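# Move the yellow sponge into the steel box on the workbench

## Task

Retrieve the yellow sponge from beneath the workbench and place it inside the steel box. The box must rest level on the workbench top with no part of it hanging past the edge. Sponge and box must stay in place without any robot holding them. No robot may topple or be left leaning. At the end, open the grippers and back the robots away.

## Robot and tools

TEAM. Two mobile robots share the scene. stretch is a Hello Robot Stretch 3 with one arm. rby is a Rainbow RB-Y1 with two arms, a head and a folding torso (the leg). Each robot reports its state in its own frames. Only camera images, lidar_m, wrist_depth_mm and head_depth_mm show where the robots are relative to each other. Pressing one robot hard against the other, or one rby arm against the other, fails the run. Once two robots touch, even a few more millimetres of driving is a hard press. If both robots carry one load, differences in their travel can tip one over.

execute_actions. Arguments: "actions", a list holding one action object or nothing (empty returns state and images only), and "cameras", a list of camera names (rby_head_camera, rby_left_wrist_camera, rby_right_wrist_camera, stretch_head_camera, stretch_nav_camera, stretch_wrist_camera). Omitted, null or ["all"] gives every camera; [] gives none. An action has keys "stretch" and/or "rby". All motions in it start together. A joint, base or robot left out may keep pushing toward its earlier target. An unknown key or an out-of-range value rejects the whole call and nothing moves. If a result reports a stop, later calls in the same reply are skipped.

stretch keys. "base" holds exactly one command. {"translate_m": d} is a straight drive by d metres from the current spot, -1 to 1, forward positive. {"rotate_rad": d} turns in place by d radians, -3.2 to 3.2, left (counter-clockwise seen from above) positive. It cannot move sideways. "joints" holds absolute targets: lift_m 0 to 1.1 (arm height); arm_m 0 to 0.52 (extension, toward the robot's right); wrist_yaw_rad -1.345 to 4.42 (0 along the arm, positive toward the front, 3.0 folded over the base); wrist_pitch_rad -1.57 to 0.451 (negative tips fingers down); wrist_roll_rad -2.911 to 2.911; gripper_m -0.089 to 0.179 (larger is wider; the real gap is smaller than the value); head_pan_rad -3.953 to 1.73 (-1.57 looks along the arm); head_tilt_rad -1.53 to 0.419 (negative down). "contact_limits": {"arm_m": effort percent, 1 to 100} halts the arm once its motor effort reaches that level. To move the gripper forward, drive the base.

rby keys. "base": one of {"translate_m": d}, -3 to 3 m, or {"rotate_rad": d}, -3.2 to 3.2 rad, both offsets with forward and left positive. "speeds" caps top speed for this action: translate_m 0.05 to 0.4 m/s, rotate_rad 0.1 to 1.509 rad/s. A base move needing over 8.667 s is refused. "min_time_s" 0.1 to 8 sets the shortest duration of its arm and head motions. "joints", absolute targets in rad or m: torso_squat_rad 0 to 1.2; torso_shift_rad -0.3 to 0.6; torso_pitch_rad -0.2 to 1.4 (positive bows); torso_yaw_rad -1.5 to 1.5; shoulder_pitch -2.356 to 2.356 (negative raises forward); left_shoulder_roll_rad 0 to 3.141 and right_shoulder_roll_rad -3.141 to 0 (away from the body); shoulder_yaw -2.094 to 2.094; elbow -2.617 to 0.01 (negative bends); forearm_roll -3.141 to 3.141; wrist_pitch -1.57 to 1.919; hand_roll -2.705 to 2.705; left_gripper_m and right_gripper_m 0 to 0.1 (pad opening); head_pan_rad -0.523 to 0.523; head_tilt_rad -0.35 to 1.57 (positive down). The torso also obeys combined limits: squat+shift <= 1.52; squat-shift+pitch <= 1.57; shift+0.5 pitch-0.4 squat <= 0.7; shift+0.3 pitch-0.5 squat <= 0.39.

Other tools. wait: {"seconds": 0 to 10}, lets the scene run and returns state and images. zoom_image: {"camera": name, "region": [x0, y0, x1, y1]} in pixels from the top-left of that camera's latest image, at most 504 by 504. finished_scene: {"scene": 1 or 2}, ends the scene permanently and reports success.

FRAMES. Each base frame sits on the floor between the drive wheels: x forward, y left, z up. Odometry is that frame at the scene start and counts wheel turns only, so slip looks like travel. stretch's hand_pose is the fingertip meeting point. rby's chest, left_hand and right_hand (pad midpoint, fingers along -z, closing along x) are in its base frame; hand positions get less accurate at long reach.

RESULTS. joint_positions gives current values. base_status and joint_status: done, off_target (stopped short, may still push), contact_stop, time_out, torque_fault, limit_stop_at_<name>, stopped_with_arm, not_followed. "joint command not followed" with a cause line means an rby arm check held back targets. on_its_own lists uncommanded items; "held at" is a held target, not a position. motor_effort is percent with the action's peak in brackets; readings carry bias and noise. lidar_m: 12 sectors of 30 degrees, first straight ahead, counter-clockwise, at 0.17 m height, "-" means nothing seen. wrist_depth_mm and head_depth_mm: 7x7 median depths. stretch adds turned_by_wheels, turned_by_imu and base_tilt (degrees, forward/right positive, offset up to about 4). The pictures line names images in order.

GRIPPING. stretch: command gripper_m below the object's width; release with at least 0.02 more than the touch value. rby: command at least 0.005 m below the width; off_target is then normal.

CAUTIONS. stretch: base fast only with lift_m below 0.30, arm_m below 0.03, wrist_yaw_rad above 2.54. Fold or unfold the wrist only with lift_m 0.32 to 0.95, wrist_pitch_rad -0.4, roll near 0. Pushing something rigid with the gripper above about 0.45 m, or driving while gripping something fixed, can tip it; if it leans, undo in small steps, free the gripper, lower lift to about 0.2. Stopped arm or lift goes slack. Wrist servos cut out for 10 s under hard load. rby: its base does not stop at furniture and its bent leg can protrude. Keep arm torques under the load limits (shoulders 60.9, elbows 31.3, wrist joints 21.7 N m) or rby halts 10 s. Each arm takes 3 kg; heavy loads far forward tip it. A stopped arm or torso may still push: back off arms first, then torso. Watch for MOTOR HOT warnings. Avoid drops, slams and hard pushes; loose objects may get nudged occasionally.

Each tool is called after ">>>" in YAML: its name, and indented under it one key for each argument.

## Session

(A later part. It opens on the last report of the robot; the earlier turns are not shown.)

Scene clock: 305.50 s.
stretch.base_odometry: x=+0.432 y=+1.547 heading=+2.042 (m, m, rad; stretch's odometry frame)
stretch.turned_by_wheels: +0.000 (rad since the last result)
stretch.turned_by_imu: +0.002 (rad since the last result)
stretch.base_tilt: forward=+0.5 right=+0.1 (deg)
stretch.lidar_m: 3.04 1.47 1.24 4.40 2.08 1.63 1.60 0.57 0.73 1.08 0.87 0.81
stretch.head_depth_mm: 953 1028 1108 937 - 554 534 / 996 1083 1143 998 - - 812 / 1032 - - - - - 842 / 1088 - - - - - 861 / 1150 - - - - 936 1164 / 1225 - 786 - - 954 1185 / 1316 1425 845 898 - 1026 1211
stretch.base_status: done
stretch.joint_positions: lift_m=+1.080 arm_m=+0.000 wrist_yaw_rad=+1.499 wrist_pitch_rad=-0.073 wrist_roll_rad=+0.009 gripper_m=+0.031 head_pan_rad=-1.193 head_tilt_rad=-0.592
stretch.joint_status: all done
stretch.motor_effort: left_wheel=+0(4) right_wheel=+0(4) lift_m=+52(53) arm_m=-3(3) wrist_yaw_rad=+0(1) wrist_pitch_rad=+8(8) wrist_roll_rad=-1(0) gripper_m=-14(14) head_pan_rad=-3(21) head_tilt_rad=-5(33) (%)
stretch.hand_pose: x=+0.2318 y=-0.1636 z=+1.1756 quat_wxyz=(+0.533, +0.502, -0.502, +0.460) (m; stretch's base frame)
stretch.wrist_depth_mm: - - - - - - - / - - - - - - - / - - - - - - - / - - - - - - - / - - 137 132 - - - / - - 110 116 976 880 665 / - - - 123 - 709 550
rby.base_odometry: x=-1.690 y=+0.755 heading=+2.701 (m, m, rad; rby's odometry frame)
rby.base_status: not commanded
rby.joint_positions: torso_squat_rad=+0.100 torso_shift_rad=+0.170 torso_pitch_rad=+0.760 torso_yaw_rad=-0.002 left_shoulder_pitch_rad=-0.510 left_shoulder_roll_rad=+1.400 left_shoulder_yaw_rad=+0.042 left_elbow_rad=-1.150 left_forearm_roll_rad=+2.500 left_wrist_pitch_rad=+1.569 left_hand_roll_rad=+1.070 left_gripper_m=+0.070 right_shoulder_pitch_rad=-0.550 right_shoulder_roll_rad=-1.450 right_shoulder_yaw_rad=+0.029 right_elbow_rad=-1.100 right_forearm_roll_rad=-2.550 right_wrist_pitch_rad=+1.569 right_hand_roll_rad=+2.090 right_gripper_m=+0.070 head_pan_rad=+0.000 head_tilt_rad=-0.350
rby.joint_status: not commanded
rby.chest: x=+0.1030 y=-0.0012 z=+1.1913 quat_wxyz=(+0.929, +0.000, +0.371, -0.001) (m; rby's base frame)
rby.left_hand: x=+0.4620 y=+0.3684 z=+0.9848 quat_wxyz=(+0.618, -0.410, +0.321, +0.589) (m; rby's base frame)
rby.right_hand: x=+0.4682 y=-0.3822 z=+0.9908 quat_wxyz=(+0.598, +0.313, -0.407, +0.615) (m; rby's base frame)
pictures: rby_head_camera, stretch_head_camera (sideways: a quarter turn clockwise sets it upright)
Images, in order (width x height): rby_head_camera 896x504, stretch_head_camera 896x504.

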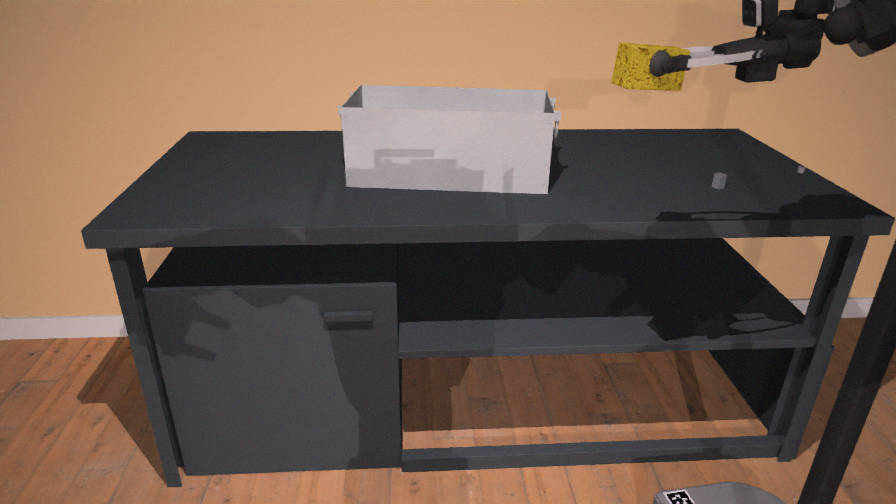

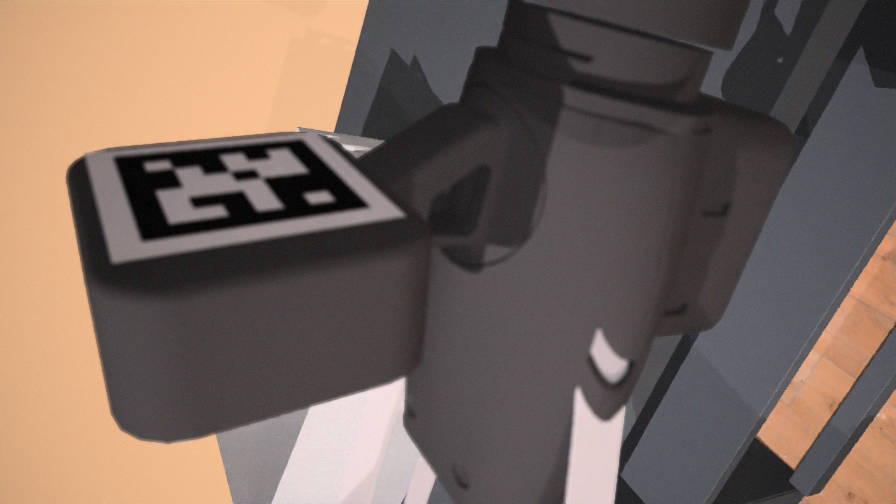

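>>> execute_actions:
  actions:
    - {"stretch":{"base":{"translate_m":0.6},"joints":{"head_pan_rad":-1.57,"head_tilt_rad":-0.7}}}
  cameras: ["stretch_head_camera","rby_head_camera"]

Scene clock: 313.80 s.
stretch.base_odometry: x=+0.159 y=+2.082 heading=+2.042 (m, m, rad; stretch's odometry frame)
stretch.turned_by_wheels: +0.000 (rad since the last result)
stretch.turned_by_imu: +0.003 (rad since the last result)
stretch.base_tilt: forward=+0.5 right=+0.2 (deg)
stretch.lidar_m: 2.45 2.54 1.09 1.09 2.82 2.22 2.18 1.10 1.16 0.50 0.53 0.80
stretch.head_depth_mm: - - - - - 916 1173 / - - - - - 932 1187 / - - - - 635 929 1197 / 1040 929 711 - 643 920 1145 / 1058 1140 722 - 805 895 1128 / 1071 1180 1033 - - 950 1144 / 1083 1202 - - - 986 1154
stretch.base_status: done
stretch.joint_positions: lift_m=+1.080 arm_m=+0.000 wrist_yaw_rad=+1.499 wrist_pitch_rad=-0.073 wrist_roll_rad=+0.009 gripper_m=+0.031 head_pan_rad=-1.563 head_tilt_rad=-0.691
stretch.joint_status: all done
stretch.motor_effort: left_wheel=+0(4) right_wheel=+0(4) lift_m=+53(52) arm_m=-4(4) wrist_yaw_rad=+1(1) wrist_pitch_rad=+8(8) wrist_roll_rad=-1(1) gripper_m=-14(14) head_pan_rad=-3(23) head_tilt_rad=-6(21) (%)
stretch.hand_pose: x=+0.2318 y=-0.1636 z=+1.1756 quat_wxyz=(+0.533, +0.502, -0.502, +0.460) (m; stretch's base frame)
stretch.wrist_depth_mm: - - - - - - - / - - - - - - - / - - - - - - - / - - - - - - - / - - 137 133 - - - / - - 111 116 - - - / - - - 123 - 720 738
rby.base_odometry: x=-1.690 y=+0.755 heading=+2.701 (m, m, rad; rby's odometry frame)
rby.base_status: not commanded
rby.joint_positions: torso_squat_rad=+0.100 torso_shift_rad=+0.170 torso_pitch_rad=+0.760 torso_yaw_rad=-0.002 left_shoulder_pitch_rad=-0.510 left_shoulder_roll_rad=+1.400 left_shoulder_yaw_rad=+0.042 left_elbow_rad=-1.150 left_forearm_roll_rad=+2.500 left_wrist_pitch_rad=+1.569 left_hand_roll_rad=+1.070 left_gripper_m=+0.070 right_shoulder_pitch_rad=-0.550 right_shoulder_roll_rad=-1.450 right_shoulder_yaw_rad=+0.029 right_elbow_rad=-1.100 right_forearm_roll_rad=-2.550 right_wrist_pitch_rad=+1.569 right_hand_roll_rad=+2.090 right_gripper_m=+0.070 head_pan_rad=+0.000 head_tilt_rad=-0.350
rby.joint_status: not commanded
rby.chest: x=+0.1030 y=-0.0012 z=+1.1913 quat_wxyz=(+0.929, +0.000, +0.371, -0.001) (m; rby's base frame)
rby.left_hand: x=+0.4620 y=+0.3684 z=+0.9848 quat_wxyz=(+0.618, -0.410, +0.321, +0.589) (m; rby's base frame)
rby.right_hand: x=+0.4682 y=-0.3822 z=+0.9908 quat_wxyz=(+0.598, +0.313, -0.407, +0.615) (m; rby's base frame)
pictures: rby_head_camera, stretch_head_camera (sideways: a quarter turn clockwise sets it upright)
Images, in order (width x height): rby_head_camera 896x504, stretch_head_camera 896x504.

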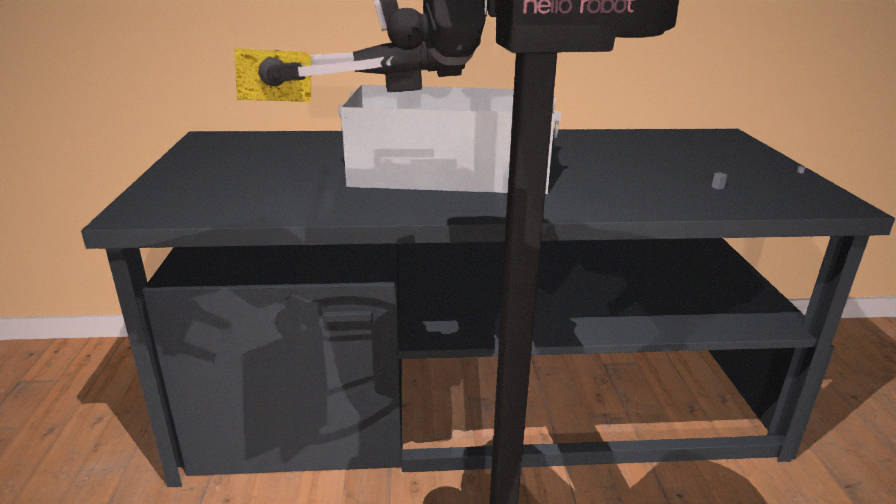

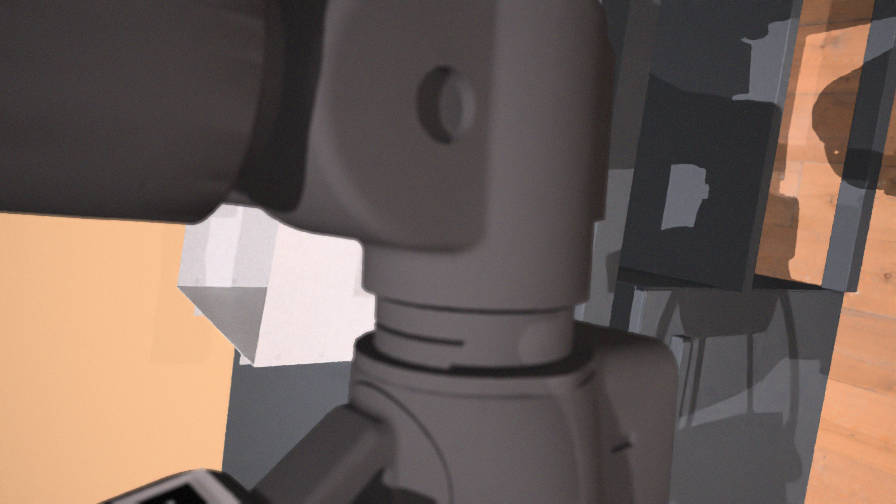

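>>> execute_actions:
  actions:
    - {"stretch":{"joints":{"wrist_yaw_rad":0,"lift_m":1.1}}}
  cameras: []

>>> execute_actions:
  actions:
    - {"stretch":{"joints":{"arm_m":0.4}}}
  cameras: ["stretch_head_camera","rby_head_camera","stretch_wrist_camera"]

Scene clock: 316.00 s.
stretch.base_odometry: x=+0.159 y=+2.082 heading=+2.042 (m, m, rad; stretch's odometry frame)
stretch.turned_by_wheels: +0.000 (rad since the last result)
stretch.turned_by_imu: +0.000 (rad since the last result)
stretch.base_tilt: forward=+0.5 right=+0.3 (deg)
stretch.lidar_m: 2.44 2.55 1.09 1.09 2.82 2.22 2.18 1.11 1.16 0.50 0.53 0.80
stretch.head_depth_mm: - - - - 617 921 1159 / - - - - 619 935 1185 / - - - - 634 931 1197 / 1003 - 726 765 654 925 1154 / 1051 1144 728 773 669 888 1127 / 1068 1184 989 769 664 922 1143 / 1097 1200 977 765 678 946 1158
stretch.base_status: not commanded
stretch.joint_positions: lift_m=+1.097 arm_m=+0.000 wrist_yaw_rad=+0.003 wrist_pitch_rad=-0.073 wrist_roll_rad=+0.009 gripper_m=+0.031 head_pan_rad=-1.563 head_tilt_rad=-0.691
stretch.joint_status: all done
joint sent to its limit — the command would take stretch.lift_m past its upper limit, so that joint was sent only as far as its limit.
stretch.motor_effort: left_wheel=+0(0) right_wheel=+0(0) lift_m=+52(52) arm_m=-3(4) wrist_yaw_rad=-3(5) wrist_pitch_rad=+8(8) wrist_roll_rad=-1(1) gripper_m=-14(13) head_pan_rad=-4(2) head_tilt_rad=-6(5) (%)
stretch.hand_pose: x=-0.0208 y=-0.3991 z=+1.1932 quat_wxyz=(+0.704, +0.027, -0.710, -0.025) (m; stretch's base frame)
stretch.wrist_depth_mm: 980 971 904 910 859 840 831 / 986 944 941 911 894 879 882 / - - 965 962 915 886 869 / - - - - 987 926 889 / - - 137 132 964 972 946 / 971 942 111 116 672 647 958 / 683 696 500 123 439 579 737
rby.base_odometry: x=-1.690 y=+0.755 heading=+2.701 (m, m, rad; rby's odometry frame)
rby.base_status: not commanded
rby.joint_positions: torso_squat_rad=+0.100 torso_shift_rad=+0.170 torso_pitch_rad=+0.760 torso_yaw_rad=-0.002 left_shoulder_pitch_rad=-0.510 left_shoulder_roll_rad=+1.400 left_shoulder_yaw_rad=+0.042 left_elbow_rad=-1.150 left_forearm_roll_rad=+2.500 left_wrist_pitch_rad=+1.569 left_hand_roll_rad=+1.070 left_gripper_m=+0.070 right_shoulder_pitch_rad=-0.550 right_shoulder_roll_rad=-1.450 right_shoulder_yaw_rad=+0.029 right_elbow_rad=-1.100 right_forearm_roll_rad=-2.550 right_wrist_pitch_rad=+1.569 right_hand_roll_rad=+2.090 right_gripper_m=+0.070 head_pan_rad=+0.000 head_tilt_rad=-0.350
rby.joint_status: not commanded
rby.chest: x=+0.1030 y=-0.0012 z=+1.1913 quat_wxyz=(+0.929, +0.000, +0.371, -0.001) (m; rby's base frame)
rby.left_hand: x=+0.4620 y=+0.3684 z=+0.9848 quat_wxyz=(+0.618, -0.410, +0.321, +0.589) (m; rby's base frame)
rby.right_hand: x=+0.4682 y=-0.3822 z=+0.9908 quat_wxyz=(+0.598, +0.313, -0.407, +0.615) (m; rby's base frame)
pictures: none
No camera images: the call's "cameras" was empty. Leave "cameras" out to get every camera's image.

Scene clock: 320.13 s.
stretch.base_odometry: x=+0.159 y=+2.082 heading=+2.042 (m, m, rad; stretch's odometry frame)
stretch.turned_by_wheels: +0.000 (rad since the last result)
stretch.turned_by_imu: +0.001 (rad since the last result)
stretch.base_tilt: forward=+0.7 right=+0.3 (deg)
stretch.lidar_m: 2.44 2.55 1.09 1.09 2.81 2.22 2.18 1.11 1.16 0.50 0.53 0.80
stretch.head_depth_mm: 1000 1072 667 723 647 920 1166 / 1027 1074 683 733 645 934 1180 / 1069 908 698 746 643 929 1203 / 1057 928 714 758 652 926 1151 / 1060 1141 728 775 668 888 1135 / 1068 1187 983 767 667 918 1144 / 1090 1206 983 763 678 948 1154
stretch.base_status: not commanded
stretch.joint_positions: lift_m=+1.097 arm_m=+0.400 wrist_yaw_rad=+0.001 wrist_pitch_rad=-0.073 wrist_roll_rad=+0.009 gripper_m=+0.031 head_pan_rad=-1.563 head_tilt_rad=-0.692
stretch.joint_status: all done
stretch.motor_effort: left_wheel=+0(1) right_wheel=+0(0) lift_m=+52(53) arm_m=+3(4) wrist_yaw_rad=-1(4) wrist_pitch_rad=+8(8) wrist_roll_rad=+0(1) gripper_m=-15(14) head_pan_rad=-2(2) head_tilt_rad=-6(6) (%)
stretch.hand_pose: x=-0.0211 y=-0.7985 z=+1.1932 quat_wxyz=(+0.704, +0.026, -0.710, -0.026) (m; stretch's base frame)
stretch.wrist_depth_mm: 563 557 539 522 518 501 492 / 582 571 559 543 531 518 502 / 619 601 575 576 557 537 530 / 619 617 594 569 573 553 546 / 652 644 138 133 585 584 569 / 687 657 110 116 602 598 573 / 677 674 644 123 642 619 612
rby.base_odometry: x=-1.690 y=+0.755 heading=+2.701 (m, m, rad; rby's odometry frame)
rby.base_status: not commanded
rby.joint_positions: torso_squat_rad=+0.100 torso_shift_rad=+0.170 torso_pitch_rad=+0.760 torso_yaw_rad=-0.002 left_shoulder_pitch_rad=-0.510 left_shoulder_roll_rad=+1.400 left_shoulder_yaw_rad=+0.042 left_elbow_rad=-1.150 left_forearm_roll_rad=+2.500 left_wrist_pitch_rad=+1.569 left_hand_roll_rad=+1.070 left_gripper_m=+0.070 right_shoulder_pitch_rad=-0.550 right_shoulder_roll_rad=-1.450 right_shoulder_yaw_rad=+0.029 right_elbow_rad=-1.100 right_forearm_roll_rad=-2.550 right_wrist_pitch_rad=+1.569 right_hand_roll_rad=+2.090 right_gripper_m=+0.070 head_pan_rad=+0.000 head_tilt_rad=-0.350
rby.joint_status: not commanded
rby.chest: x=+0.1030 y=-0.0012 z=+1.1913 quat_wxyz=(+0.929, +0.000, +0.371, -0.001) (m; rby's base frame)
rby.left_hand: x=+0.4620 y=+0.3684 z=+0.9848 quat_wxyz=(+0.618, -0.410, +0.321, +0.589) (m; rby's base frame)
rby.right_hand: x=+0.4682 y=-0.3822 z=+0.9908 quat_wxyz=(+0.598, +0.313, -0.407, +0.615) (m; rby's base frame)
pictures: rby_head_camera, stretch_head_camera (sideways: a quarter turn clockwise sets it upright), stretch_wrist_camera
Images, in order (width x height): rby_head_camera 896x504, stretch_head_camera 896x504, stretch_wrist_camera 644x364.

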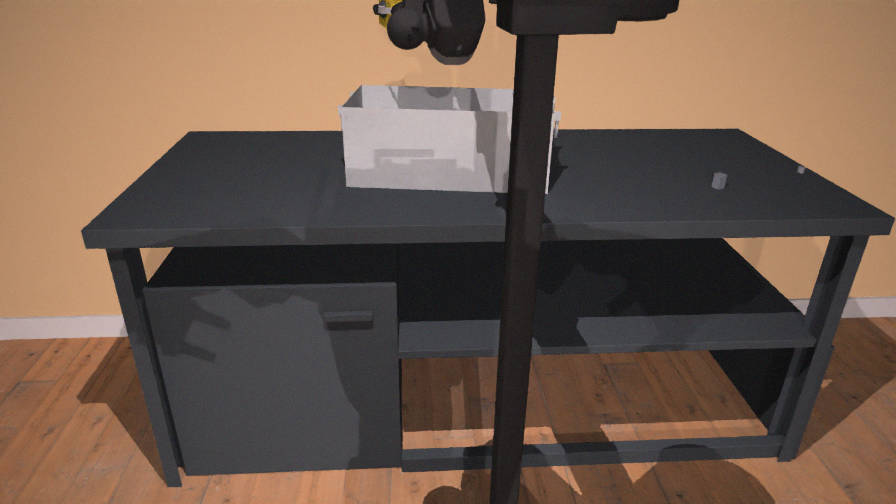

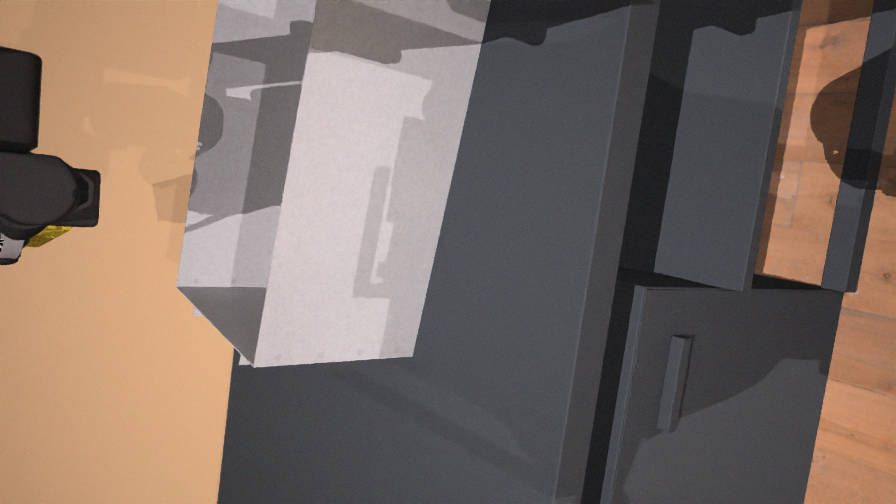

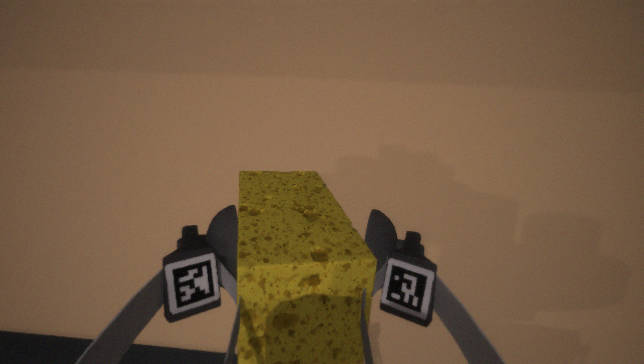

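>>> execute_actions:
  actions:
    - {"stretch":{"joints":{"arm_m":0.45,"wrist_pitch_rad":-0.6}}}
  cameras: ["stretch_head_camera","stretch_wrist_camera"]

Scene clock: 322.00 s.
stretch.base_odometry: x=+0.159 y=+2.082 heading=+2.042 (m, m, rad; stretch's odometry frame)
stretch.turned_by_wheels: +0.000 (rad since the last result)
stretch.turned_by_imu: +0.000 (rad since the last result)
stretch.base_tilt: forward=+0.7 right=+0.5 (deg)
stretch.lidar_m: 2.44 2.54 1.09 1.09 2.82 2.22 2.18 1.10 1.16 0.50 0.53 0.80
stretch.head_depth_mm: 997 1074 668 723 648 922 1169 / 1028 1073 683 731 646 927 1179 / - 882 699 748 645 928 1210 / 1042 906 713 758 654 923 1162 / 1058 1136 730 775 667 885 1129 / 1077 1188 986 769 667 920 1143 / 1093 1210 975 760 677 947 1154
stretch.base_status: not commanded
stretch.joint_positions: lift_m=+1.097 arm_m=+0.450 wrist_yaw_rad=+0.001 wrist_pitch_rad=-0.612 wrist_roll_rad=+0.009 gripper_m=+0.031 head_pan_rad=-1.563 head_tilt_rad=-0.692
stretch.joint_status: all done
stretch.motor_effort: left_wheel=+0(1) right_wheel=+0(0) lift_m=+53(53) arm_m=+3(2) wrist_yaw_rad=-2(2) wrist_pitch_rad=+4(7) wrist_roll_rad=-1(0) gripper_m=-14(13) head_pan_rad=-3(3) head_tilt_rad=-5(6) (%)
stretch.hand_pose: x=-0.0213 y=-0.7906 z=+1.0690 quat_wxyz=(+0.671, +0.213, -0.677, -0.214) (m; stretch's base frame)
stretch.wrist_depth_mm: 549 534 522 500 485 469 459 / 619 593 586 557 541 521 511 / 673 654 648 630 598 572 566 / 572 578 335 316 618 631 616 / 491 511 138 132 316 308 569 / 436 438 110 116 352 341 309 / 400 290 352 123 425 399 358
rby.base_odometry: x=-1.690 y=+0.755 heading=+2.701 (m, m, rad; rby's odometry frame)
rby.base_status: not commanded
rby.joint_positions: torso_squat_rad=+0.100 torso_shift_rad=+0.170 torso_pitch_rad=+0.760 torso_yaw_rad=-0.002 left_shoulder_pitch_rad=-0.510 left_shoulder_roll_rad=+1.400 left_shoulder_yaw_rad=+0.042 left_elbow_rad=-1.150 left_forearm_roll_rad=+2.500 left_wrist_pitch_rad=+1.569 left_hand_roll_rad=+1.070 left_gripper_m=+0.070 right_shoulder_pitch_rad=-0.550 right_shoulder_roll_rad=-1.450 right_shoulder_yaw_rad=+0.029 right_elbow_rad=-1.100 right_forearm_roll_rad=-2.550 right_wrist_pitch_rad=+1.569 right_hand_roll_rad=+2.090 right_gripper_m=+0.070 head_pan_rad=+0.000 head_tilt_rad=-0.350
rby.joint_status: not commanded
rby.chest: x=+0.1030 y=-0.0012 z=+1.1913 quat_wxyz=(+0.929, +0.000, +0.371, -0.001) (m; rby's base frame)
rby.left_hand: x=+0.4620 y=+0.3684 z=+0.9848 quat_wxyz=(+0.618, -0.410, +0.321, +0.589) (m; rby's base frame)
rby.right_hand: x=+0.4682 y=-0.3822 z=+0.9908 quat_wxyz=(+0.598, +0.313, -0.407, +0.615) (m; rby's base frame)
pictures: stretch_head_camera (sideways: a quarter turn clockwise sets it upright), stretch_wrist_camera
Images, in order (width x height): stretch_head_camera 896x504, stretch_wrist_camera 644x364.

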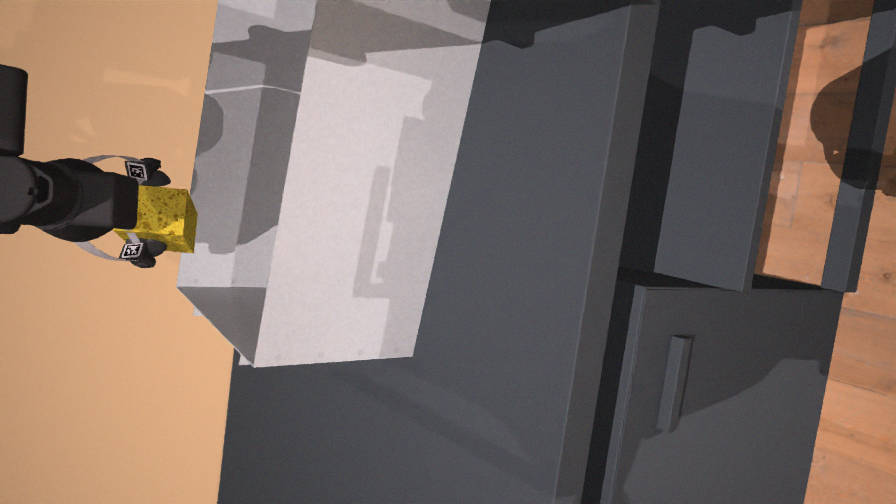

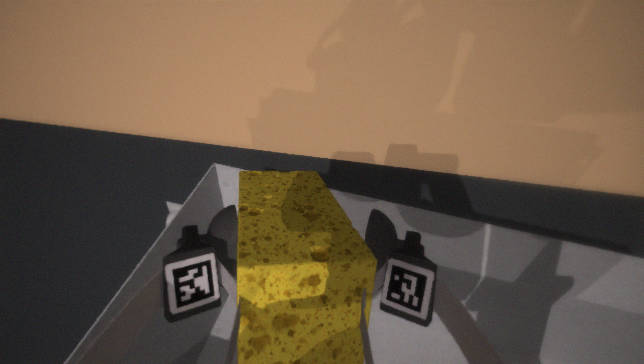

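>>> execute_actions:
  actions:
    - {"stretch":{"base":{"translate_m":-0.12},"joints":{"arm_m":0.43}}}
  cameras: ["stretch_head_camera","stretch_wrist_camera"]

>>> execute_actions:
  actions:
    - {"stretch":{"joints":{"wrist_pitch_rad":-0.9}}}
  cameras: ["stretch_head_camera","stretch_wrist_camera"]

Scene clock: 324.63 s.
stretch.base_odometry: x=+0.214 y=+1.975 heading=+2.042 (m, m, rad; stretch's odometry frame)
stretch.turned_by_wheels: +0.000 (rad since the last result)
stretch.turned_by_imu: +0.001 (rad since the last result)
stretch.base_tilt: forward=+0.6 right=+0.5 (deg)
stretch.lidar_m: 2.56 2.65 1.11 1.11 2.67 2.10 2.07 0.99 1.15 0.57 0.53 0.78
stretch.head_depth_mm: 983 1063 826 686 651 896 1170 / 1019 1076 655 712 646 912 1179 / - 852 671 727 639 921 1189 / 1024 872 691 736 638 924 1192 / 1047 926 705 755 652 935 1143 / 1065 916 720 769 665 898 1130 / 1077 1187 789 765 661 916 1144
stretch.base_status: done
stretch.joint_positions: lift_m=+1.097 arm_m=+0.430 wrist_yaw_rad=+0.001 wrist_pitch_rad=-0.612 wrist_roll_rad=+0.009 gripper_m=+0.031 head_pan_rad=-1.563 head_tilt_rad=-0.692
stretch.joint_status: all done
stretch.motor_effort: left_wheel=+0(5) right_wheel=+0(5) lift_m=+52(53) arm_m=-3(4) wrist_yaw_rad=-1(1) wrist_pitch_rad=+4(4) wrist_roll_rad=+0(1) gripper_m=-14(13) head_pan_rad=-2(3) head_tilt_rad=-6(5) (%)
stretch.hand_pose: x=-0.0213 y=-0.7711 z=+1.0689 quat_wxyz=(+0.671, +0.213, -0.677, -0.214) (m; stretch's base frame)
stretch.wrist_depth_mm: 561 541 521 511 496 475 463 / 632 600 582 567 542 525 512 / 661 663 650 648 609 590 574 / 339 357 335 601 620 627 651 / 315 405 136 133 305 543 562 / 325 407 110 115 333 324 294 / 334 396 389 123 422 374 325
rby.base_odometry: x=-1.690 y=+0.755 heading=+2.701 (m, m, rad; rby's odometry frame)
rby.base_status: not commanded
rby.joint_positions: torso_squat_rad=+0.100 torso_shift_rad=+0.170 torso_pitch_rad=+0.760 torso_yaw_rad=-0.002 left_shoulder_pitch_rad=-0.510 left_shoulder_roll_rad=+1.400 left_shoulder_yaw_rad=+0.042 left_elbow_rad=-1.150 left_forearm_roll_rad=+2.500 left_wrist_pitch_rad=+1.569 left_hand_roll_rad=+1.070 left_gripper_m=+0.070 right_shoulder_pitch_rad=-0.550 right_shoulder_roll_rad=-1.450 right_shoulder_yaw_rad=+0.029 right_elbow_rad=-1.100 right_forearm_roll_rad=-2.550 right_wrist_pitch_rad=+1.569 right_hand_roll_rad=+2.090 right_gripper_m=+0.070 head_pan_rad=+0.000 head_tilt_rad=-0.350
rby.joint_status: not commanded
rby.chest: x=+0.1030 y=-0.0012 z=+1.1913 quat_wxyz=(+0.929, +0.000, +0.371, -0.001) (m; rby's base frame)
rby.left_hand: x=+0.4620 y=+0.3684 z=+0.9848 quat_wxyz=(+0.618, -0.410, +0.321, +0.589) (m; rby's base frame)
rby.right_hand: x=+0.4682 y=-0.3822 z=+0.9908 quat_wxyz=(+0.598, +0.313, -0.407, +0.615) (m; rby's base frame)
pictures: stretch_head_camera (sideways: a quarter turn clockwise sets it upright), stretch_wrist_camera
Images, in order (width x height): stretch_head_camera 896x504, stretch_wrist_camera 644x364.

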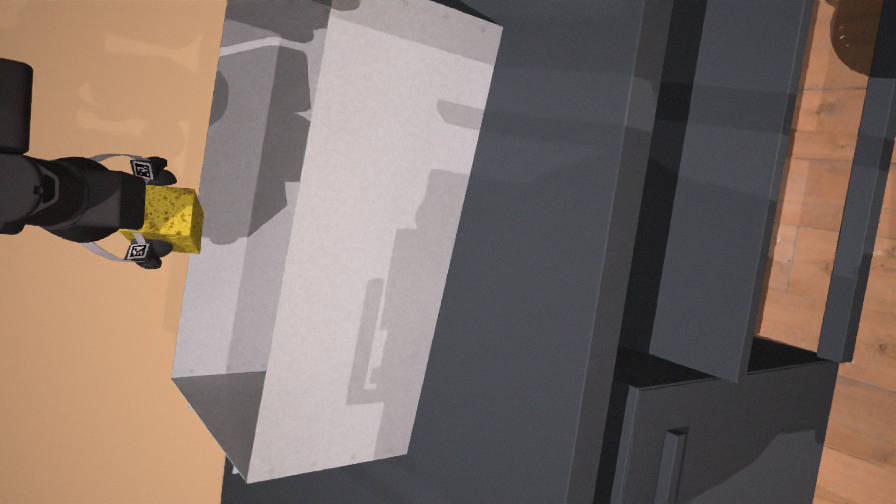

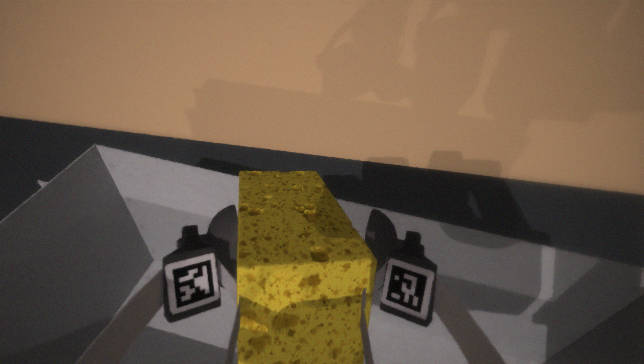

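Scene clock: 325.57 s.
stretch.base_odometry: x=+0.214 y=+1.975 heading=+2.042 (m, m, rad; stretch's odometry frame)
stretch.turned_by_wheels: +0.000 (rad since the last result)
stretch.turned_by_imu: +0.000 (rad since the last result)
stretch.base_tilt: forward=+0.8 right=+0.4 (deg)
stretch.lidar_m: 2.56 2.65 1.12 1.11 2.68 2.10 2.07 0.99 1.15 0.57 0.53 0.78
stretch.head_depth_mm: 989 1064 824 686 651 902 1161 / 1018 1073 657 711 645 915 1187 / - 861 675 723 643 935 1181 / 1028 889 687 737 640 921 1194 / 1047 923 704 753 650 943 1143 / 1067 923 720 766 664 898 1129 / 1079 1182 788 766 659 922 1143
stretch.base_status: not commanded
stretch.joint_positions: lift_m=+1.097 arm_m=+0.430 wrist_yaw_rad=+0.001 wrist_pitch_rad=-0.907 wrist_roll_rad=+0.009 gripper_m=+0.031 head_pan_rad=-1.563 head_tilt_rad=-0.692
stretch.joint_status: all done
stretch.motor_effort: left_wheel=+0(0) right_wheel=+0(0) lift_m=+53(53) arm_m=-3(3) wrist_yaw_rad=-2(2) wrist_pitch_rad=+2(5) wrist_roll_rad=+0(1) gripper_m=-13(14) head_pan_rad=-3(2) head_tilt_rad=-5(6) (%)
stretch.hand_pose: x=-0.0214 y=-0.7141 z=+1.0192 quat_wxyz=(+0.633, +0.309, -0.638, -0.311) (m; stretch's base frame)
stretch.wrist_depth_mm: 299 314 580 581 587 567 540 / 298 356 329 300 299 564 580 / 313 419 405 363 321 293 280 / 325 421 431 405 395 351 306 / 343 396 137 132 426 421 319 / 359 380 110 115 396 398 305 / 332 351 343 123 362 373 293
rby.base_odometry: x=-1.690 y=+0.755 heading=+2.701 (m, m, rad; rby's odometry frame)
rby.base_status: not commanded
rby.joint_positions: torso_squat_rad=+0.100 torso_shift_rad=+0.170 torso_pitch_rad=+0.760 torso_yaw_rad=-0.002 left_shoulder_pitch_rad=-0.510 left_shoulder_roll_rad=+1.400 left_shoulder_yaw_rad=+0.042 left_elbow_rad=-1.150 left_forearm_roll_rad=+2.500 left_wrist_pitch_rad=+1.569 left_hand_roll_rad=+1.070 left_gripper_m=+0.070 right_shoulder_pitch_rad=-0.550 right_shoulder_roll_rad=-1.450 right_shoulder_yaw_rad=+0.029 right_elbow_rad=-1.100 right_forearm_roll_rad=-2.550 right_wrist_pitch_rad=+1.569 right_hand_roll_rad=+2.090 right_gripper_m=+0.070 head_pan_rad=+0.000 head_tilt_rad=-0.350
rby.joint_status: not commanded
rby.chest: x=+0.1030 y=-0.0012 z=+1.1913 quat_wxyz=(+0.929, +0.000, +0.371, -0.001) (m; rby's base frame)
rby.left_hand: x=+0.4620 y=+0.3684 z=+0.9848 quat_wxyz=(+0.618, -0.410, +0.321, +0.589) (m; rby's base frame)
rby.right_hand: x=+0.4682 y=-0.3822 z=+0.9908 quat_wxyz=(+0.598, +0.313, -0.407, +0.615) (m; rby's base frame)
pictures: stretch_head_camera (sideways: a quarter turn clockwise sets it upright), stretch_wrist_camera
Images, in order (width x height): stretch_head_camera 896x504, stretch_wrist_camera 644x364.

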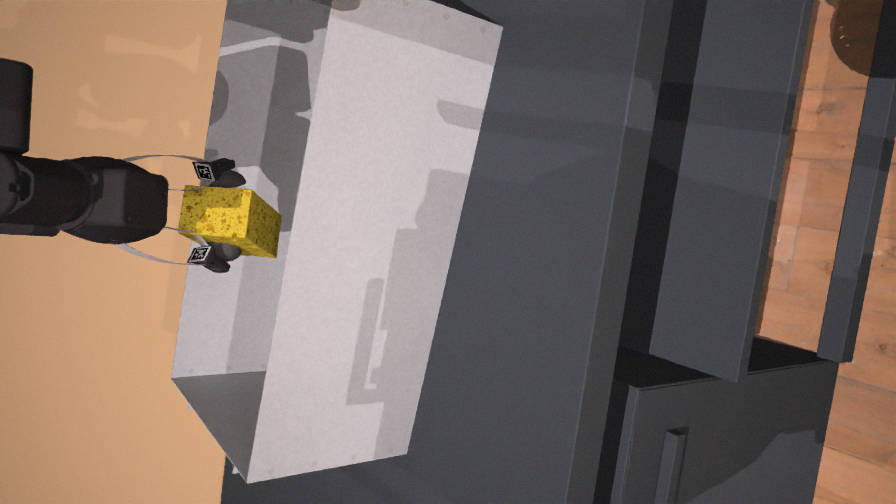

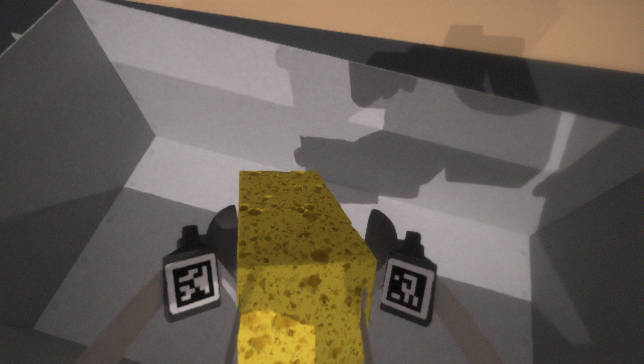

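Inside. Release.

>>> execute_actions:
  actions:
    - {"stretch":{"joints":{"gripper_m":0.14}}}
  cameras: []

>>> execute_actions:
  actions:
    - {"stretch":{"joints":{"wrist_pitch_rad":-0.1}}}
  cameras: ["stretch_head_camera","stretch_wrist_camera"]

>>> execute_actions:
  actions:
    - {"stretch":{"joints":{"arm_m":0,"wrist_yaw_rad":1.5}}}
  cameras: ["stretch_head_camera","rby_head_camera"]

Scene clock: 327.47 s.
stretch.base_odometry: x=+0.214 y=+1.975 heading=+2.042 (m, m, rad; stretch's odometry frame)
stretch.turned_by_wheels: +0.000 (rad since the last result)
stretch.turned_by_imu: +0.000 (rad since the last result)
stretch.base_tilt: forward=+0.6 right=+0.4 (deg)
stretch.lidar_m: 2.57 2.65 1.11 1.11 2.67 2.10 2.07 0.99 1.15 0.57 0.52 0.78
stretch.head_depth_mm: 994 1063 829 686 649 894 1164 / 1011 1073 655 713 644 912 1183 / - 973 674 726 642 932 1167 / 1021 894 690 738 640 925 1194 / 1044 934 706 754 650 942 1154 / 1060 914 721 771 662 895 1128 / 1077 1180 788 767 662 916 1140
stretch.base_status: not commanded
stretch.joint_positions: lift_m=+1.097 arm_m=+0.430 wrist_yaw_rad=+0.001 wrist_pitch_rad=-0.907 wrist_roll_rad=+0.009 gripper_m=+0.140 head_pan_rad=-1.563 head_tilt_rad=-0.692
stretch.joint_status: all done
stretch.motor_effort: left_wheel=+0(0) right_wheel=+0(0) lift_m=+52(52) arm_m=-3(4) wrist_yaw_rad=-2(2) wrist_pitch_rad=+3(3) wrist_roll_rad=+0(0) gripper_m=+0(97) head_pan_rad=-2(2) head_tilt_rad=-5(5) (%)
stretch.hand_pose: x=-0.0214 y=-0.7141 z=+1.0192 quat_wxyz=(+0.633, +0.309, -0.638, -0.311) (m; stretch's base frame)
stretch.wrist_depth_mm: 300 316 585 578 584 575 549 / 297 363 329 297 297 571 582 / 313 417 409 362 320 294 280 / 326 433 444 433 396 348 309 / 340 408 407 417 427 414 321 / 336 316 379 392 389 - 307 / 285 314 355 363 366 362 281
rby.base_odometry: x=-1.690 y=+0.755 heading=+2.701 (m, m, rad; rby's odometry frame)
rby.base_status: not commanded
rby.joint_positions: torso_squat_rad=+0.100 torso_shift_rad=+0.170 torso_pitch_rad=+0.760 torso_yaw_rad=-0.002 left_shoulder_pitch_rad=-0.510 left_shoulder_roll_rad=+1.400 left_shoulder_yaw_rad=+0.042 left_elbow_rad=-1.150 left_forearm_roll_rad=+2.500 left_wrist_pitch_rad=+1.569 left_hand_roll_rad=+1.070 left_gripper_m=+0.070 right_shoulder_pitch_rad=-0.550 right_shoulder_roll_rad=-1.450 right_shoulder_yaw_rad=+0.029 right_elbow_rad=-1.100 right_forearm_roll_rad=-2.550 right_wrist_pitch_rad=+1.569 right_hand_roll_rad=+2.090 right_gripper_m=+0.070 head_pan_rad=+0.000 head_tilt_rad=-0.350
rby.joint_status: not commanded
rby.chest: x=+0.1030 y=-0.0012 z=+1.1913 quat_wxyz=(+0.929, +0.000, +0.371, -0.001) (m; rby's base frame)
rby.left_hand: x=+0.4620 y=+0.3684 z=+0.9848 quat_wxyz=(+0.618, -0.410, +0.321, +0.589) (m; rby's base frame)
rby.right_hand: x=+0.4682 y=-0.3822 z=+0.9908 quat_wxyz=(+0.598, +0.313, -0.407, +0.615) (m; rby's base frame)
pictures: none
No camera images: the call's "cameras" was empty. Leave "cameras" out to get every camera's image.

Scene clock: 328.70 s.
stretch.base_odometry: x=+0.214 y=+1.975 heading=+2.042 (m, m, rad; stretch's odometry frame)
stretch.turned_by_wheels: +0.000 (rad since the last result)
stretch.turned_by_imu: +0.000 (rad since the last result)
stretch.base_tilt: forward=+0.4 right=+0.3 (deg)
stretch.lidar_m: 2.56 2.65 1.12 1.11 2.68 2.10 2.07 0.99 1.15 0.57 0.53 0.78
stretch.head_depth_mm: 985 1067 826 688 650 900 1168 / 1015 1078 658 713 643 913 1185 / 1048 1081 675 724 642 925 1176 / 1050 895 688 739 635 926 1196 / 1053 922 705 752 651 939 1145 / 1062 916 718 769 666 900 1127 / 1073 1181 789 764 662 918 1138
stretch.base_status: not commanded
stretch.joint_positions: lift_m=+1.097 arm_m=+0.430 wrist_yaw_rad=+0.001 wrist_pitch_rad=-0.123 wrist_roll_rad=+0.009 gripper_m=+0.140 head_pan_rad=-1.563 head_tilt_rad=-0.692
stretch.joint_status: all done
stretch.motor_effort: left_wheel=+0(0) right_wheel=+0(0) lift_m=+52(53) arm_m=-3(3) wrist_yaw_rad=-2(2) wrist_pitch_rad=+8(8) wrist_roll_rad=-1(1) gripper_m=+0(0) head_pan_rad=-3(3) head_tilt_rad=-5(6) (%)
stretch.hand_pose: x=-0.0211 y=-0.8266 z=+1.1805 quat_wxyz=(+0.703, +0.044, -0.709, -0.043) (m; stretch's base frame)
stretch.wrist_depth_mm: 518 514 493 483 464 463 444 / 529 518 524 498 487 472 462 / 562 548 541 526 505 507 486 / 579 574 560 535 521 520 504 / 601 598 582 568 552 539 528 / 651 630 619 591 581 - 547 / 622 640 646 627 603 599 575
rby.base_odometry: x=-1.690 y=+0.755 heading=+2.701 (m, m, rad; rby's odometry frame)
rby.base_status: not commanded
rby.joint_positions: torso_squat_rad=+0.100 torso_shift_rad=+0.170 torso_pitch_rad=+0.760 torso_yaw_rad=-0.002 left_shoulder_pitch_rad=-0.510 left_shoulder_roll_rad=+1.400 left_shoulder_yaw_rad=+0.042 left_elbow_rad=-1.150 left_forearm_roll_rad=+2.500 left_wrist_pitch_rad=+1.569 left_hand_roll_rad=+1.070 left_gripper_m=+0.070 right_shoulder_pitch_rad=-0.550 right_shoulder_roll_rad=-1.450 right_shoulder_yaw_rad=+0.029 right_elbow_rad=-1.100 right_forearm_roll_rad=-2.550 right_wrist_pitch_rad=+1.569 right_hand_roll_rad=+2.090 right_gripper_m=+0.070 head_pan_rad=+0.000 head_tilt_rad=-0.350
rby.joint_status: not commanded
rby.chest: x=+0.1030 y=-0.0012 z=+1.1913 quat_wxyz=(+0.929, +0.000, +0.371, -0.001) (m; rby's base frame)
rby.left_hand: x=+0.4620 y=+0.3684 z=+0.9848 quat_wxyz=(+0.618, -0.410, +0.321, +0.589) (m; rby's base frame)
rby.right_hand: x=+0.4682 y=-0.3822 z=+0.9908 quat_wxyz=(+0.598, +0.313, -0.407, +0.615) (m; rby's base frame)
pictures: stretch_head_camera (sideways: a quarter turn clockwise sets it upright), stretch_wrist_camera
Images, in order (width x height): stretch_head_camera 896x504, stretch_wrist_camera 644x364.

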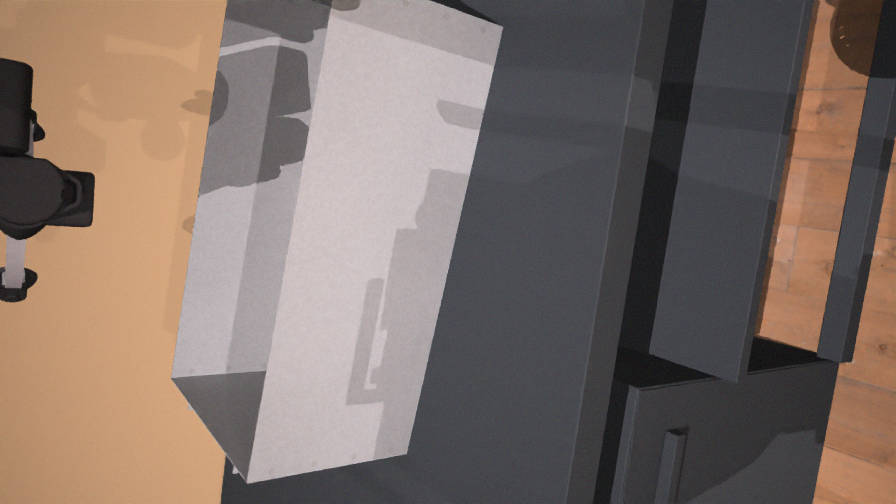

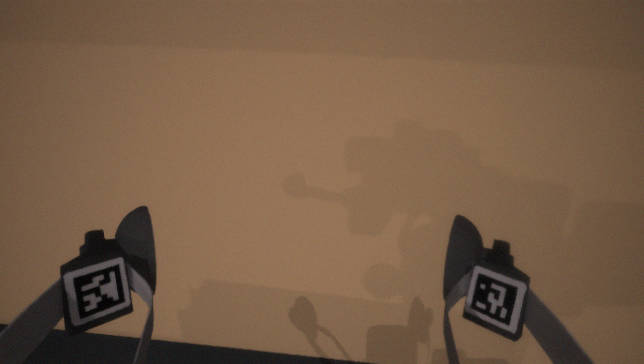

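Scene clock: 333.07 s.
stretch.base_odometry: x=+0.214 y=+1.975 heading=+2.042 (m, m, rad; stretch's odometry frame)
stretch.turned_by_wheels: +0.000 (rad since the last result)
stretch.turned_by_imu: +0.001 (rad since the last result)
stretch.base_tilt: forward=+0.7 right=+0.4 (deg)
stretch.lidar_m: 2.56 2.65 1.11 1.11 2.67 2.10 2.07 0.99 1.15 0.57 0.53 0.78
stretch.head_depth_mm: - - - - 631 900 1171 / - - - - 629 912 1181 / - - - - 626 924 1183 / 1026 1001 - - 637 926 1195 / 1041 927 678 - 643 943 1147 / 1064 918 - - - 901 1120 / 1075 1186 - - - 922 1144
stretch.base_status: not commanded
stretch.joint_positions: lift_m=+1.097 arm_m=+0.000 wrist_yaw_rad=+1.499 wrist_pitch_rad=-0.122 wrist_roll_rad=+0.009 gripper_m=+0.140 head_pan_rad=-1.563 head_tilt_rad=-0.692
stretch.joint_status: all done
stretch.motor_effort: left_wheel=+0(0) right_wheel=+0(0) lift_m=+52(53) arm_m=-3(4) wrist_yaw_rad=+0(3) wrist_pitch_rad=+8(8) wrist_roll_rad=-1(1) gripper_m=+0(0) head_pan_rad=-2(2) head_tilt_rad=-6(6) (%)
stretch.hand_pose: x=+0.2294 y=-0.1634 z=+1.1807 quat_wxyz=(+0.544, +0.515, -0.489, +0.447) (m; stretch's base frame)
stretch.wrist_depth_mm: - - - - - - - / - - - - - - - / - - - - - - - / - - - - - - - / - - - - - - - / - - - - - - - / - - - - - 668 695
rby.base_odometry: x=-1.690 y=+0.755 heading=+2.701 (m, m, rad; rby's odometry frame)
rby.base_status: not commanded
rby.joint_positions: torso_squat_rad=+0.100 torso_shift_rad=+0.170 torso_pitch_rad=+0.760 torso_yaw_rad=-0.002 left_shoulder_pitch_rad=-0.510 left_shoulder_roll_rad=+1.400 left_shoulder_yaw_rad=+0.042 left_elbow_rad=-1.150 left_forearm_roll_rad=+2.500 left_wrist_pitch_rad=+1.569 left_hand_roll_rad=+1.070 left_gripper_m=+0.070 right_shoulder_pitch_rad=-0.550 right_shoulder_roll_rad=-1.450 right_shoulder_yaw_rad=+0.029 right_elbow_rad=-1.100 right_forearm_roll_rad=-2.550 right_wrist_pitch_rad=+1.569 right_hand_roll_rad=+2.090 right_gripper_m=+0.070 head_pan_rad=+0.000 head_tilt_rad=-0.350
rby.joint_status: not commanded
rby.chest: x=+0.1030 y=-0.0012 z=+1.1913 quat_wxyz=(+0.929, +0.000, +0.371, -0.001) (m; rby's base frame)
rby.left_hand: x=+0.4620 y=+0.3684 z=+0.9848 quat_wxyz=(+0.618, -0.410, +0.321, +0.589) (m; rby's base frame)
rby.right_hand: x=+0.4682 y=-0.3822 z=+0.9908 quat_wxyz=(+0.598, +0.313, -0.407, +0.615) (m; rby's base frame)
pictures: rby_head_camera, stretch_head_camera (sideways: a quarter turn clockwise sets it upright)
Images, in order (width x height): rby_head_camera 896x504, stretch_head_camera 896x504.

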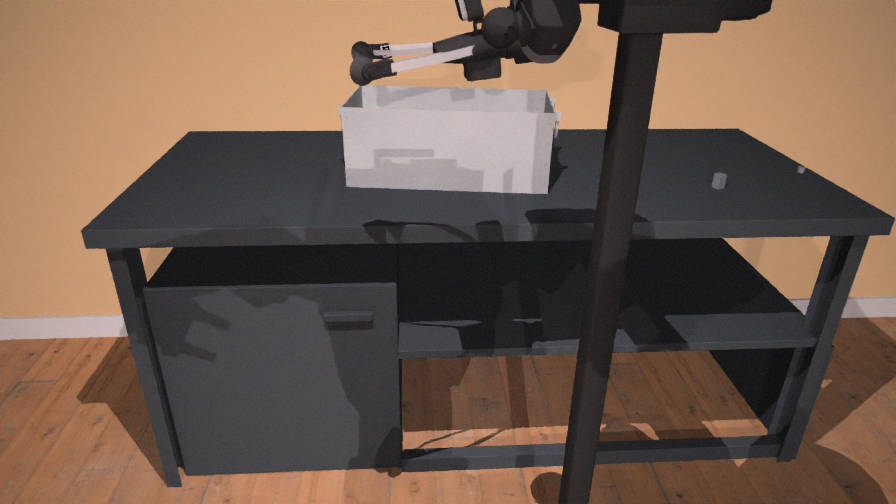

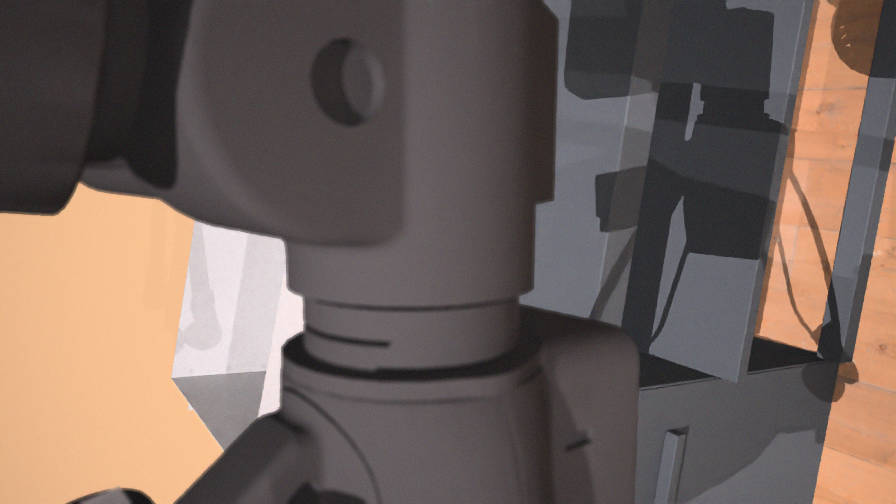

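Sponge gone into the box; gripper clear.

>>> finished_scene:
  scene: 1

The scene is finished: the task was done.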